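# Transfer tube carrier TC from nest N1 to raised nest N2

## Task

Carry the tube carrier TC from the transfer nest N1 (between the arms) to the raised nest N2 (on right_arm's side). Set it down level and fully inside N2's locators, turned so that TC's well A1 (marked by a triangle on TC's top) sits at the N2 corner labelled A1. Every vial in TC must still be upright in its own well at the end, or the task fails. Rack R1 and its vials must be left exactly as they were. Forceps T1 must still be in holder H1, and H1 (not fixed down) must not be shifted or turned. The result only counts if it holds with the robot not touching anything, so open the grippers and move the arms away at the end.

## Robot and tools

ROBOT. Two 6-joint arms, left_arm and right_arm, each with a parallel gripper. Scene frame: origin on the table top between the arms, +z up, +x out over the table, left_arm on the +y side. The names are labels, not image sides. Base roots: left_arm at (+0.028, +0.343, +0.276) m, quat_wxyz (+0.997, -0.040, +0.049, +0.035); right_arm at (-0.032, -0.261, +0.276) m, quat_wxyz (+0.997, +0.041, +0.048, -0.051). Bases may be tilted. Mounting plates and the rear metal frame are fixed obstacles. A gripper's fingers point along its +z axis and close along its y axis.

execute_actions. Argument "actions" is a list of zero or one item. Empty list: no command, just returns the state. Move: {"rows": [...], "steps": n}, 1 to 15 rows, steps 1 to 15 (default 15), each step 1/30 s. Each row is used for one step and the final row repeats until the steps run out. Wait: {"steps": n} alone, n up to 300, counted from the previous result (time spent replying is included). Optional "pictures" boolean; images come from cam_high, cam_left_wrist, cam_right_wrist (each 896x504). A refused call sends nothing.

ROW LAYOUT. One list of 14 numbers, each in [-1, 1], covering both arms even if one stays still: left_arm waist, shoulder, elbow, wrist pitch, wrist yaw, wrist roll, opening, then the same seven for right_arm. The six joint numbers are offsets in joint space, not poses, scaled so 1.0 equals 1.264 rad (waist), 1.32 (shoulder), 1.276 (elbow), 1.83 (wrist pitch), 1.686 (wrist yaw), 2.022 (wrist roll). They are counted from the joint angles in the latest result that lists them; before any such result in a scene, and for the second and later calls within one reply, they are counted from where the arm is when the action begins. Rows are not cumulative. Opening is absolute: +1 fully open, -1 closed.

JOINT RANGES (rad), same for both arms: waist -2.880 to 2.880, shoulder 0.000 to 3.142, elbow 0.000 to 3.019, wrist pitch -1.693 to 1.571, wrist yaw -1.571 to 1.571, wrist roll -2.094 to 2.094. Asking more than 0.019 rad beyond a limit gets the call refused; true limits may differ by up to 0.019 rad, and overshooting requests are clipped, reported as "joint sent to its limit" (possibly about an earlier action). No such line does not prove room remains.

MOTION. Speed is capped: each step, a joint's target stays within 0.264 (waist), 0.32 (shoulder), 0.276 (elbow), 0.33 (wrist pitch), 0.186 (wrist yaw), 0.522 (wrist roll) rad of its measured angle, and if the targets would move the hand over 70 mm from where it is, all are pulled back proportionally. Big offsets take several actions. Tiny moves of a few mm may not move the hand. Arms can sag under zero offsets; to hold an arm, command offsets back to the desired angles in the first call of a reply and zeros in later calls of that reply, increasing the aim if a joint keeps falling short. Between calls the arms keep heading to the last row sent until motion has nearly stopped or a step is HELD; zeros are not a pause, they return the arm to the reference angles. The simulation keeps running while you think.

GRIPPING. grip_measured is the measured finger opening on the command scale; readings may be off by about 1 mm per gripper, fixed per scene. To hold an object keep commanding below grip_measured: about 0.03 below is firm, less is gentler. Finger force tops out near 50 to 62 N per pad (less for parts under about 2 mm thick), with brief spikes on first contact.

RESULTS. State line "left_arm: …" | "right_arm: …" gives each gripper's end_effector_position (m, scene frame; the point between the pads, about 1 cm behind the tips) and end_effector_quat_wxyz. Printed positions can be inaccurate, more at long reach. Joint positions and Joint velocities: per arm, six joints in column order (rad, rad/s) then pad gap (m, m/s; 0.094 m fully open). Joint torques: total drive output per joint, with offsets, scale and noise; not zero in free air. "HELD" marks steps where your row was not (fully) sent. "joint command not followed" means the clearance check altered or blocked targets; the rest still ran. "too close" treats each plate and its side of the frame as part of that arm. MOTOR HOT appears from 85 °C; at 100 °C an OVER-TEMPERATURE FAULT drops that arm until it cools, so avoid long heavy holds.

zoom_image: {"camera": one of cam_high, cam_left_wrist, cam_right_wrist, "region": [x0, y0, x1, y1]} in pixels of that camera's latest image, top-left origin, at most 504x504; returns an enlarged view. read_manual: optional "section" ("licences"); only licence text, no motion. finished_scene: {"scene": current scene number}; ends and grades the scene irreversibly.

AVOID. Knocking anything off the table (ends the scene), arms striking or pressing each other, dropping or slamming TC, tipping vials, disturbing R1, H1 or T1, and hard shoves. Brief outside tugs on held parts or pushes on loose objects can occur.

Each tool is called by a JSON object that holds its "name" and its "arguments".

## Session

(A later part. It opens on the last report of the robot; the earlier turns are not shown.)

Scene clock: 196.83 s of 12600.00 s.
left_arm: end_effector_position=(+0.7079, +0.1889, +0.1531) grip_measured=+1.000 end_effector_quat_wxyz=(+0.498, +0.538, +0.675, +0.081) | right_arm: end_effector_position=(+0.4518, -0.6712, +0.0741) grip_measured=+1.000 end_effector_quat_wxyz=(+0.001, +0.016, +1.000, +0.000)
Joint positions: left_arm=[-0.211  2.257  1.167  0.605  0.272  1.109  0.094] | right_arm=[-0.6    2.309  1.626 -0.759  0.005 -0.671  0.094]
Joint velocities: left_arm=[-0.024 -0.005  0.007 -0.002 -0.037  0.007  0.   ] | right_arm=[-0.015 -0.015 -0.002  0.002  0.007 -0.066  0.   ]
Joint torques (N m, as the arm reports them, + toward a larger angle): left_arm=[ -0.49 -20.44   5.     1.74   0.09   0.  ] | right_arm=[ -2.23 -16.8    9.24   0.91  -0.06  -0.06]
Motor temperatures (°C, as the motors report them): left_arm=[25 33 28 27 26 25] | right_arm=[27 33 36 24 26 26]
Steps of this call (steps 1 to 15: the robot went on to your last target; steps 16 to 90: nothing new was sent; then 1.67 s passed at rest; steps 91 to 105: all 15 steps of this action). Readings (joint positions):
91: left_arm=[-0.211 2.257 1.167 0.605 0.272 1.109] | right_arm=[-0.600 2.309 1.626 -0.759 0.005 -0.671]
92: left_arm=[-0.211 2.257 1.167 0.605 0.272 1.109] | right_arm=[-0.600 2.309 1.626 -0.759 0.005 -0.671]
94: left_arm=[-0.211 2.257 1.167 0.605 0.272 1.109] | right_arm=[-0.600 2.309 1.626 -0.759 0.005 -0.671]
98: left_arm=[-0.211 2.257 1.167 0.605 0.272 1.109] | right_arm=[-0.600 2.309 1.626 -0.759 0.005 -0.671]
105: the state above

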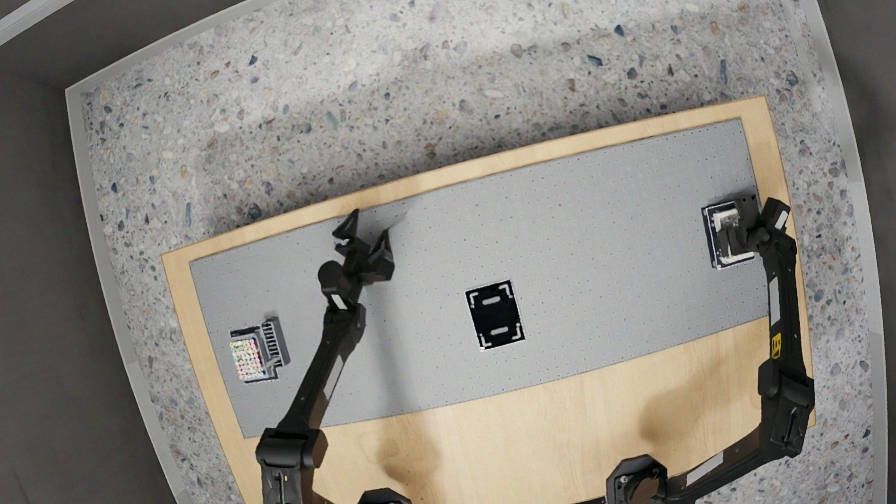

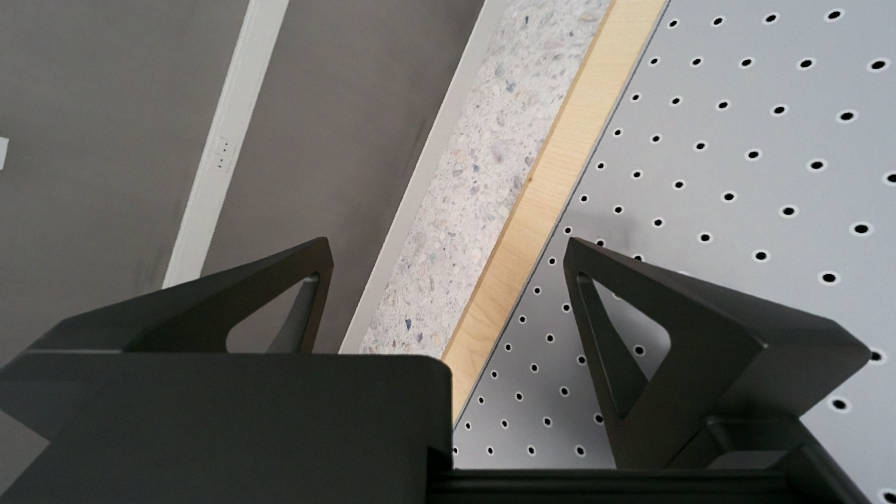

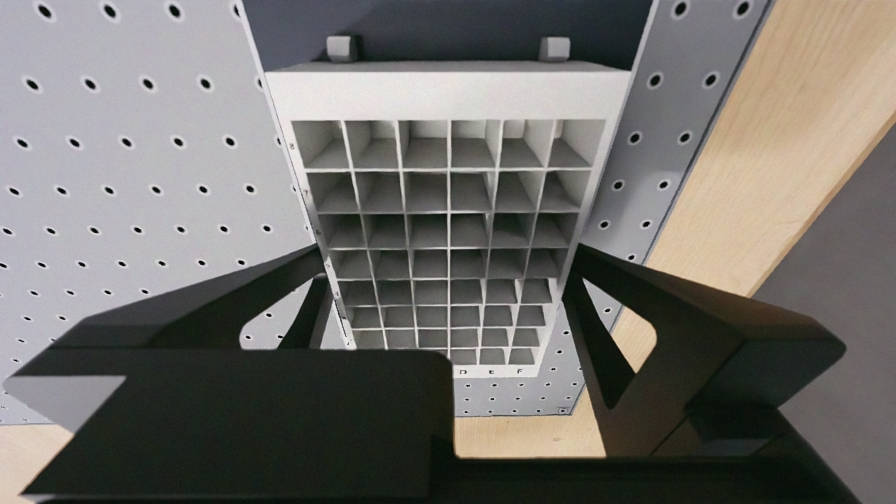

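{"name": "execute_actions", "arguments": {"actions": [{"rows":[[0,0,0,0,0,0,1,0,-0.012,0.01,-0.004,0,0,1],[0,0,0,0,0,0,1,0,-0.018,0.004,-0.007,0,0,1],[0,0,0,0,0,0,1,0,-0.023,0.003,-0.01,0,0,1],[0,0,0,0,0,0,1,0,-0.028,0.002,-0.013,0,0,1],[0,0,0,0,0,0,1,0,-0.034,0.001,-0.016,0,0,1],[0,0,0,0,0,0,1,0,-0.04,0,-0.019,0,0,1],[0,0,0,0,0,0,1,0,-0.046,-0.001,-0.023,0,0,1],[0,0,0,0,0,0,1,0,-0.052,-0.003,-0.026,0,0,1],[0,0,0,0,0,0,1,0,-0.058,-0.004,-0.03,0,0,1],[0,0,0,0,0,0,1,0,-0.064,-0.005,-0.033,0,0,1],[0,0,0,0,0,0,1,0,-0.072,-0.007,-0.038,0,0,1],[0,0,0,0,0,0,1,0,-0.082,-0.009,-0.044,0,0,1],[0,0,0,0,0,0,1,0,-0.095,-0.012,-0.052,0,0,1],[0,0,0,0,0,0,1,0,-0.11,-0.016,-0.06,0,0,1],[0,0,0,0,0,0,1,0,-0.13,-0.02,-0.072,0,0,1]],"steps":15}], "pictures": false}}

{"name": "execute_actions", "arguments": {"actions": [{"steps":18}]}}

{"name": "zoom_image", "arguments": {"camera": "cam_right_wrist", "region": [280, 0, 620, 340]}}

Scene clock: 205.73 s of 12600.00 s.
left_arm: end_effector_position=(+0.7079, +0.1889, +0.1531) grip_measured=+1.000 end_effector_quat_wxyz=(+0.498, +0.538, +0.675, +0.081) | right_arm: end_effector_position=(+0.4491, -0.6694, +0.1197) grip_measured=+1.000 end_effector_quat_wxyz=(-0.005, +0.016, +1.000, +0.005)
Joint positions: left_arm=[-0.211  2.257  1.167  0.605  0.272  1.109  0.094] | right_arm=[-0.6    2.226  1.611 -0.845  0.005 -0.671  0.094]
Joint velocities: left_arm=[-0.005  0.005 -0.002 -0.027  0.007 -0.022  0.   ] | right_arm=[-0.005 -0.523 -0.115 -0.481  0.007 -0.022  0.   ]
Joint torques (N m, as the arm reports them, + toward a larger angle): left_arm=[ -0.6  -20.39   4.97   1.83   0.08  -0.06] | right_arm=[ -2.27 -20.93   6.11   0.01  -0.04  -0.07]
Motor temperatures (°C, as the motors report them): left_arm=[25 33 28 27 26 25] | right_arm=[27 34 36 24 26 26]
Steps of this call (steps 1 to 15: the robot went on to your last target; steps 16 to 90: nothing new was sent; then 5.40 s passed at rest; steps 91 to 105: all 15 steps of this action). Readings (joint positions):
91: left_arm=[-0.211 2.257 1.167 0.605 0.272 1.109] | right_arm=[-0.600 2.309 1.626 -0.759 0.005 -0.671]
92: left_arm=[-0.211 2.257 1.167 0.605 0.272 1.109] | right_arm=[-0.600 2.309 1.626 -0.759 0.005 -0.671]
94: left_arm=[-0.211 2.257 1.167 0.605 0.272 1.109] | right_arm=[-0.600 2.309 1.626 -0.763 0.005 -0.671]
98: left_arm=[-0.211 2.257 1.167 0.605 0.272 1.109] | right_arm=[-0.600 2.299 1.626 -0.784 0.005 -0.671]
105: the state above

Scene clock: 206.33 s of 12600.00 s.
left_arm: end_effector_position=(+0.7079, +0.1889, +0.1531) grip_measured=+1.000 end_effector_quat_wxyz=(+0.498, +0.538, +0.675, +0.081) | right_arm: end_effector_position=(+0.4573, -0.6768, +0.1725) grip_measured=+1.000 end_effector_quat_wxyz=(+0.014, +0.016, +1.000, -0.010)
Joint positions: left_arm=[-0.211  2.257  1.167  0.605  0.272  1.109  0.094] | right_arm=[-0.6    2.133  1.603 -0.879  0.005 -0.671  0.094]
Joint velocities: left_arm=[-0.005 -0.024 -0.007 -0.017  0.007 -0.007  0.   ] | right_arm=[-0.005 -0.005 -0.012  0.002 -0.007  0.007  0.   ]
Joint torques (N m, as the arm reports them, + toward a larger angle): left_arm=[ -0.1  -20.24   4.93   1.74   0.06   0.  ] | right_arm=[ -2.21 -15.98   6.65   0.2   -0.08  -0.03]
Motor temperatures (°C, as the motors report them): left_arm=[25 33 28 27 26 25] | right_arm=[27 34 36 24 26 26]
Steps of this call (steps 1 to 18: the robot went on to your last target). Readings (joint positions):
1: left_arm=[-0.211 2.257 1.167 0.605 0.272 1.109] | right_arm=[-0.600 2.209 1.607 -0.859 0.005 -0.671]
2: left_arm=[-0.211 2.257 1.167 0.605 0.272 1.109] | right_arm=[-0.600 2.191 1.604 -0.869 0.005 -0.671]
4: left_arm=[-0.211 2.257 1.167 0.605 0.272 1.109] | right_arm=[-0.600 2.162 1.603 -0.875 0.005 -0.671]
8: left_arm=[-0.211 2.257 1.167 0.605 0.272 1.109] | right_arm=[-0.600 2.133 1.603 -0.876 0.005 -0.671]
18: the state above

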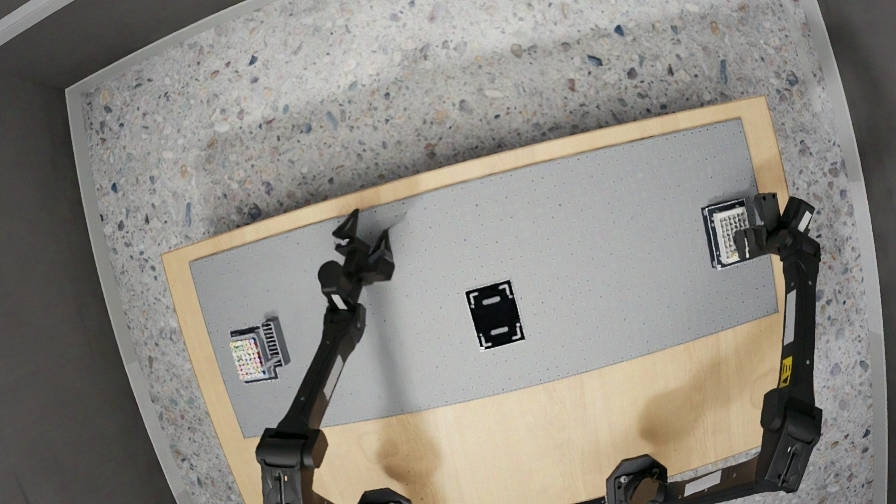

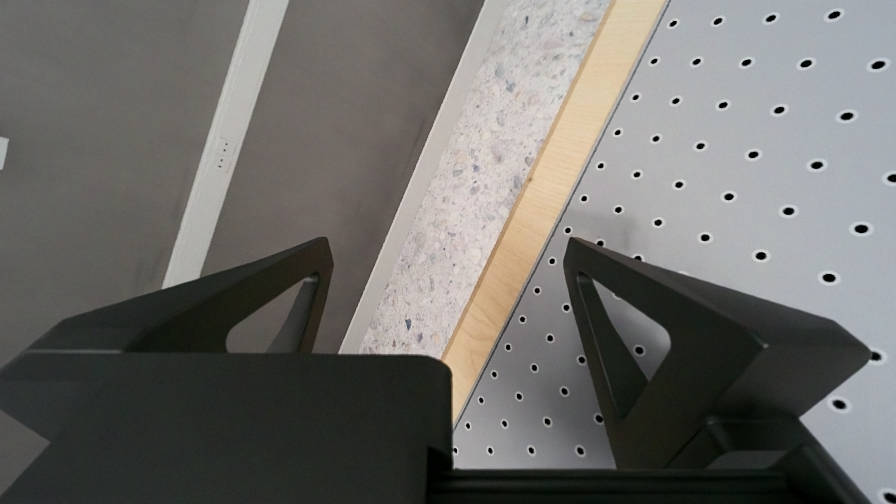

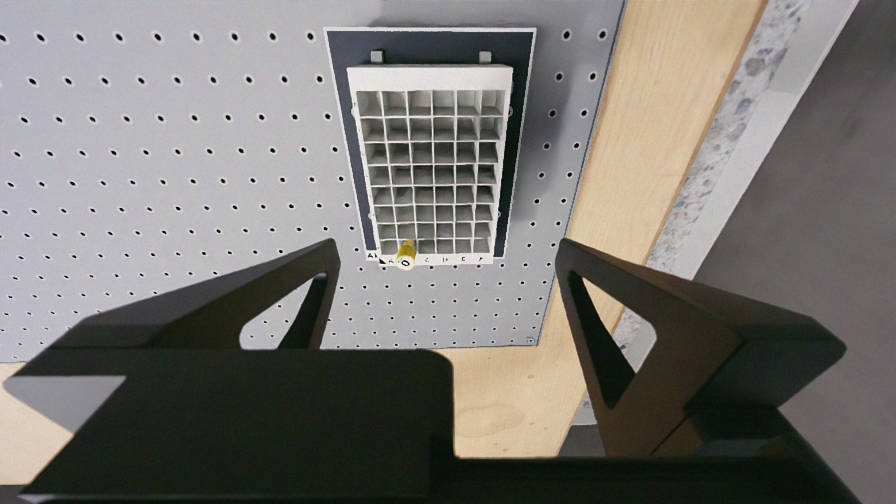

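Region (280, 0, 620, 340) of cam_right_wrist's 896x504 image, scaled by 1.482, with more detail than that image has.

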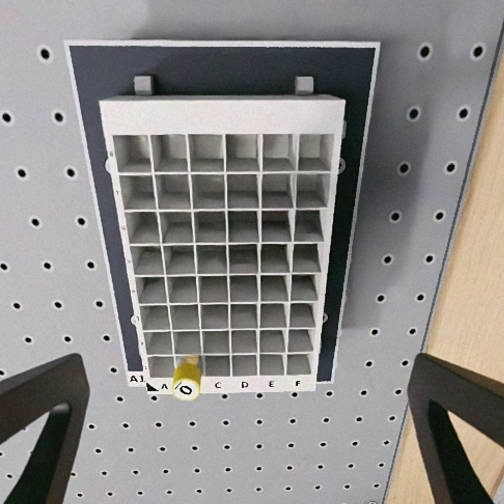

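{"name": "execute_actions", "arguments": {"actions": [{"rows":[[0,0,0,0,0,0,1,0.02,0,0,0,0,-0.05,1],[0,0,0,0,0,0,1,0.035,0,-0.005,0,0,-0.1,1],[0,0,0,0,0,0,1,0.05,0,-0.01,0,0,-0.15,1],[0,0,0,0,0,0,1,0.065,0,-0.015,0,0,-0.2,1],[0,0,0,0,0,0,1,0.08,0,-0.02,0,0,-0.25,1],[0,0,0,0,0,0,1,0.095,0,-0.03,0,0,-0.3,1],[0,0,0,0,0,0,1,0.11,0,-0.04,0,0,-0.4,1],[0,0,0,0,0,0,1,0.125,0,-0.05,0,0,-0.5,1],[0,0,0,0,0,0,1,0.14,0,-0.06,0,0,-0.6,1],[0,0,0,0,0,0,1,0.15,0,-0.07,0,0,-0.69,1]],"steps":15}], "pictures": false}}

{"name": "execute_actions", "arguments": {"actions": [{"steps":20}]}}

Scene clock: 215.93 s of 12600.00 s.
left_arm: end_effector_position=(+0.7079, +0.1889, +0.1531) grip_measured=+1.000 end_effector_quat_wxyz=(+0.498, +0.538, +0.675, +0.081) | right_arm: end_effector_position=(+0.4993, -0.5345, +0.1485) grip_measured=+1.000 end_effector_quat_wxyz=(+0.002, -0.599, +0.800, +0.030)
Joint positions: left_arm=[-0.211  2.257  1.167  0.605  0.272  1.109  0.094] | right_arm=[-0.375  2.134  1.512 -0.879  0.005 -1.766  0.094]
Joint velocities: left_arm=[-0.005 -0.015  0.007 -0.012  0.11  -0.051  0.   ] | right_arm=[ 0.269 -0.005 -0.022 -0.012 -0.051 -2.044  0.   ]
Joint torques (N m, as the arm reports them, + toward a larger angle): left_arm=[ -0.17 -20.45   5.     1.87   0.08  -0.05] | right_arm=[ -5.78 -16.19   6.49   0.36  -0.1   -0.17]
Motor temperatures (°C, as the motors report them): left_arm=[25 33 28 27 26 25] | right_arm=[27 34 35 24 26 26]
Steps of this call (steps 1 to 15: the robot went on to your last target; steps 16 to 90: nothing new was sent; then 6.10 s passed at rest; steps 91 to 105: all 15 steps of this action). Readings (joint positions):
91: left_arm=[-0.211 2.257 1.167 0.605 0.272 1.109] | right_arm=[-0.599 2.133 1.603 -0.879 0.005 -0.682]
92: left_arm=[-0.211 2.257 1.167 0.605 0.272 1.109] | right_arm=[-0.597 2.133 1.603 -0.879 0.005 -0.710]
94: left_arm=[-0.211 2.257 1.167 0.605 0.272 1.109] | right_arm=[-0.586 2.133 1.600 -0.879 0.005 -0.808]
98: left_arm=[-0.211 2.257 1.167 0.605 0.272 1.109] | right_arm=[-0.524 2.133 1.574 -0.879 0.005 -1.128]
105: the state above

Scene clock: 216.60 s of 12600.00 s.
left_arm: end_effector_position=(+0.7079, +0.1889, +0.1531) grip_measured=+1.000 end_effector_quat_wxyz=(+0.498, +0.538, +0.675, +0.081) | right_arm: end_effector_position=(+0.4890, -0.5535, +0.1478) grip_measured=+1.000 end_effector_quat_wxyz=(-0.005, +0.693, -0.721, -0.029)
Joint positions: left_arm=[-0.211  2.257  1.167  0.605  0.272  1.109  0.094] | right_arm=[-0.411  2.134  1.512 -0.879  0.005 -2.046  0.094]
Joint velocities: left_arm=[ 0.005 -0.015 -0.012 -0.007  0.022 -0.051  0.   ] | right_arm=[-0.024 -0.024  0.002  0.012  0.066  0.037  0.   ]
Joint torques (N m, as the arm reports them, + toward a larger angle): left_arm=[ -0.23 -20.71   4.9    1.72   0.07   0.01] | right_arm=[ -2.1  -15.9    6.29   0.4   -0.09  -0.25]
Motor temperatures (°C, as the motors report them): left_arm=[25 33 28 27 26 25] | right_arm=[27 34 35 24 26 26]
Steps of this call (steps 1 to 20: the robot went on to your last target). Readings (joint positions):
1: left_arm=[-0.211 2.257 1.167 0.605 0.272 1.109] | right_arm=[-0.370 2.134 1.512 -0.879 0.005 -1.823]
2: left_arm=[-0.211 2.257 1.167 0.605 0.272 1.109] | right_arm=[-0.369 2.134 1.512 -0.879 0.005 -1.869]
4: left_arm=[-0.211 2.257 1.167 0.605 0.272 1.109] | right_arm=[-0.376 2.134 1.512 -0.879 0.005 -1.934]
8: left_arm=[-0.211 2.257 1.167 0.605 0.272 1.109] | right_arm=[-0.400 2.134 1.512 -0.879 0.005 -2.002]
20: the state above

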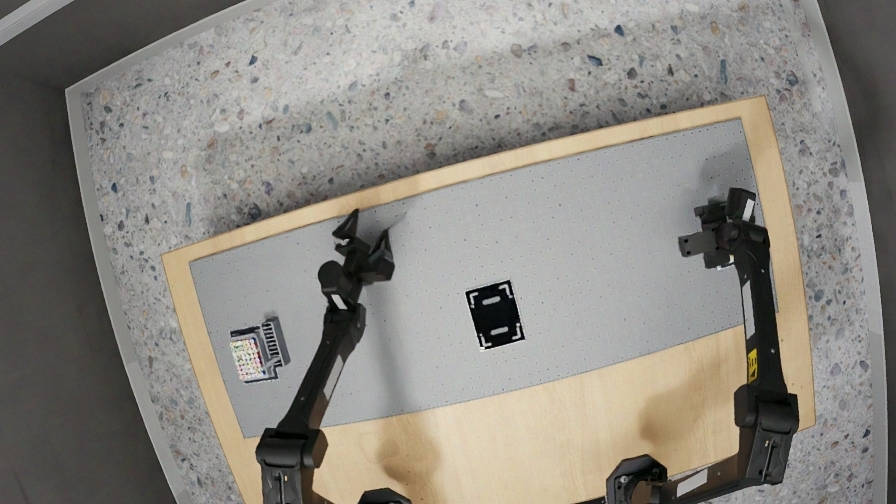

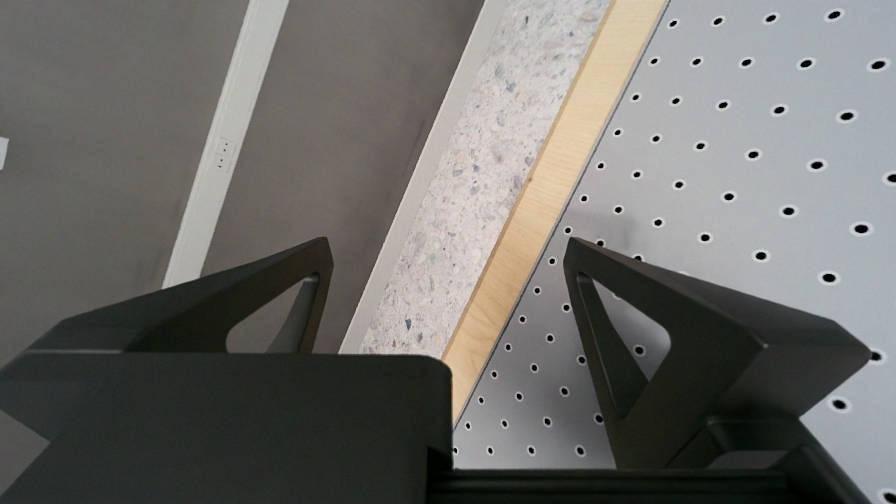

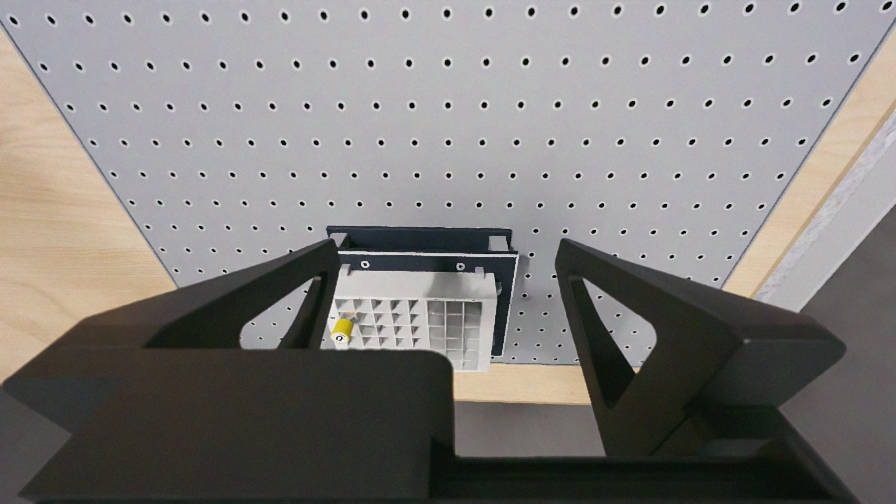

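{"name": "zoom_image", "arguments": {"camera": "cam_right_wrist", "region": [320, 220, 530, 380]}}

Region (320, 220, 530, 380) of cam_right_wrist's 896x504 image, scaled by 2.400, with more detail than that image has; it fills the top 384 rows of this view, and the rest is white.

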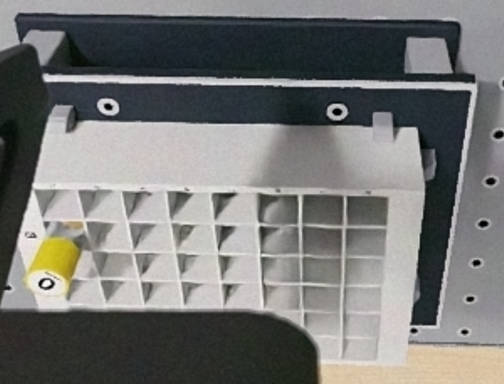

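{"name": "execute_actions", "arguments": {"actions": [{"rows":[[0,0,0,0,0,0,1,0.02,-0.02,0,0,0,0,1],[0,0,0,0,0,0,1,0.04,-0.035,0,0,0,0,1],[0,0,0,0,0,0,1,0.06,-0.05,0,0,0,0,1],[0,0,0,0,0,0,1,0.08,-0.065,0,0,0,0,1],[0,0,0,0,0,0,1,0.1,-0.08,0,0,0,0,1],[0,0,0,0,0,0,1,0.12,-0.095,0,0,0,0,1],[0,0,0,0,0,0,1,0.14,-0.11,0,0,0,0,1],[0,0,0,0,0,0,1,0.16,-0.12,0,0,0,0,1],[0,0,0,0,0,0,1,0.18,-0.13,0,0,0,0,1],[0,0,0,0,0,0,1,0.2,-0.14,0,0,0,0,1]],"steps":15}]}}

{"name": "zoom_image", "arguments": {"camera": "cam_high", "region": [680, 180, 790, 290]}}

Scene clock: 225.00 s of 12600.00 s.
left_arm: end_effector_position=(+0.7079, +0.1889, +0.1531) grip_measured=+1.000 end_effector_quat_wxyz=(+0.498, +0.538, +0.675, +0.081) | right_arm: end_effector_position=(+0.5749, -0.4271, +0.2400) grip_measured=+1.000 end_effector_quat_wxyz=(-0.046, +0.775, -0.629, +0.037)
Joint positions: left_arm=[-0.211  2.257  1.167  0.605  0.272  1.109  0.094] | right_arm=[-0.162  1.987  1.512 -0.879  0.005 -2.049  0.094]
Joint velocities: left_arm=[-0.015  0.005 -0.002 -0.002 -0.095  0.051  0.   ] | right_arm=[ 0.581 -0.444  0.017 -0.017 -0.051  0.022  0.   ]
Joint torques (N m, as the arm reports them, + toward a larger angle): left_arm=[ -0.14 -20.79   4.96   1.7    0.08  -0.02] | right_arm=[ -3.78 -15.94   7.22   0.69  -0.14  -0.01]
Motor temperatures (°C, as the motors report them): left_arm=[25 33 28 27 26 25] | right_arm=[27 34 34 24 26 26]
Steps of this call (steps 1 to 15: the robot went on to your last target; steps 16 to 90: nothing new was sent; then 4.90 s passed at rest; steps 91 to 105: all 15 steps of this action). Readings (joint positions):
91: left_arm=[-0.211 2.257 1.167 0.605 0.272 1.109] | right_arm=[-0.410 2.134 1.512 -0.879 0.005 -2.049]
92: left_arm=[-0.211 2.257 1.167 0.605 0.272 1.109] | right_arm=[-0.408 2.133 1.512 -0.879 0.005 -2.049]
94: left_arm=[-0.211 2.257 1.167 0.605 0.272 1.109] | right_arm=[-0.394 2.127 1.512 -0.879 0.005 -2.049]
98: left_arm=[-0.211 2.257 1.167 0.605 0.272 1.109] | right_arm=[-0.328 2.090 1.512 -0.879 0.005 -2.049]
105: the state above

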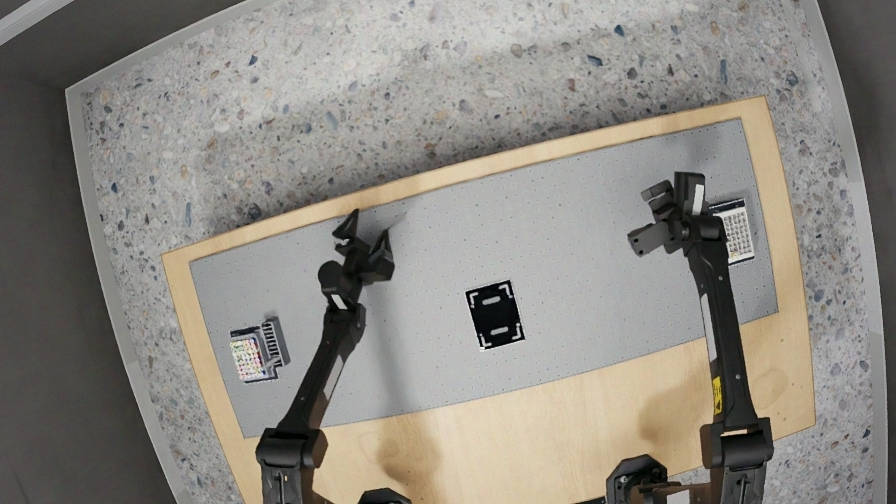

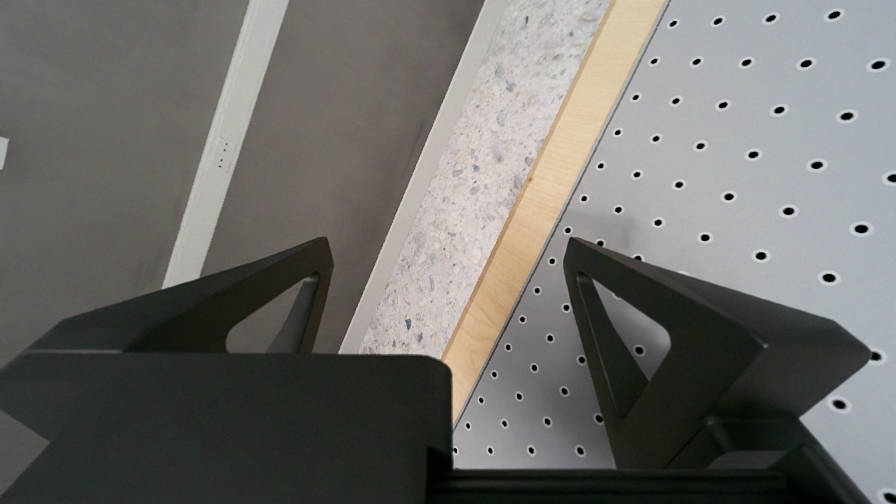

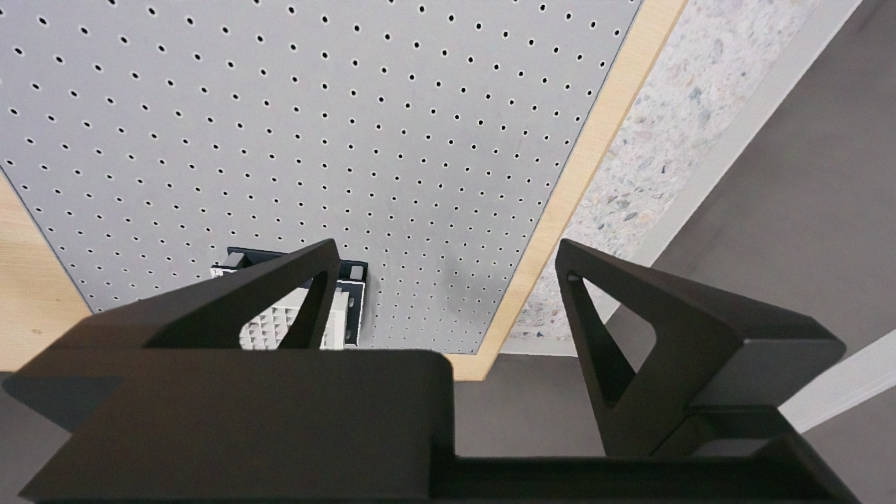

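Region (680, 180, 790, 290) of cam_high's 896x504 image, scaled by 4.582, with more detail than that image has.

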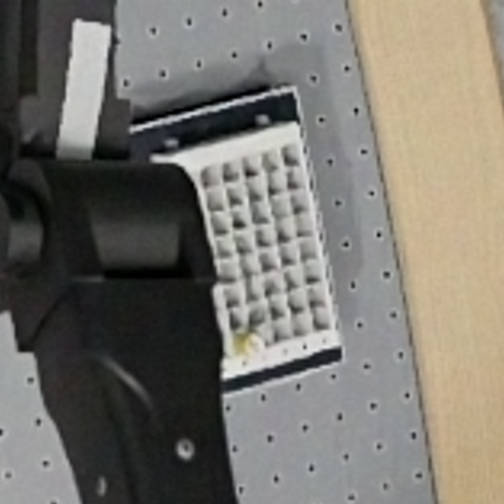

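{"name": "finished_scene", "arguments": {"scene": 1}}

The scene is finished: the task was done.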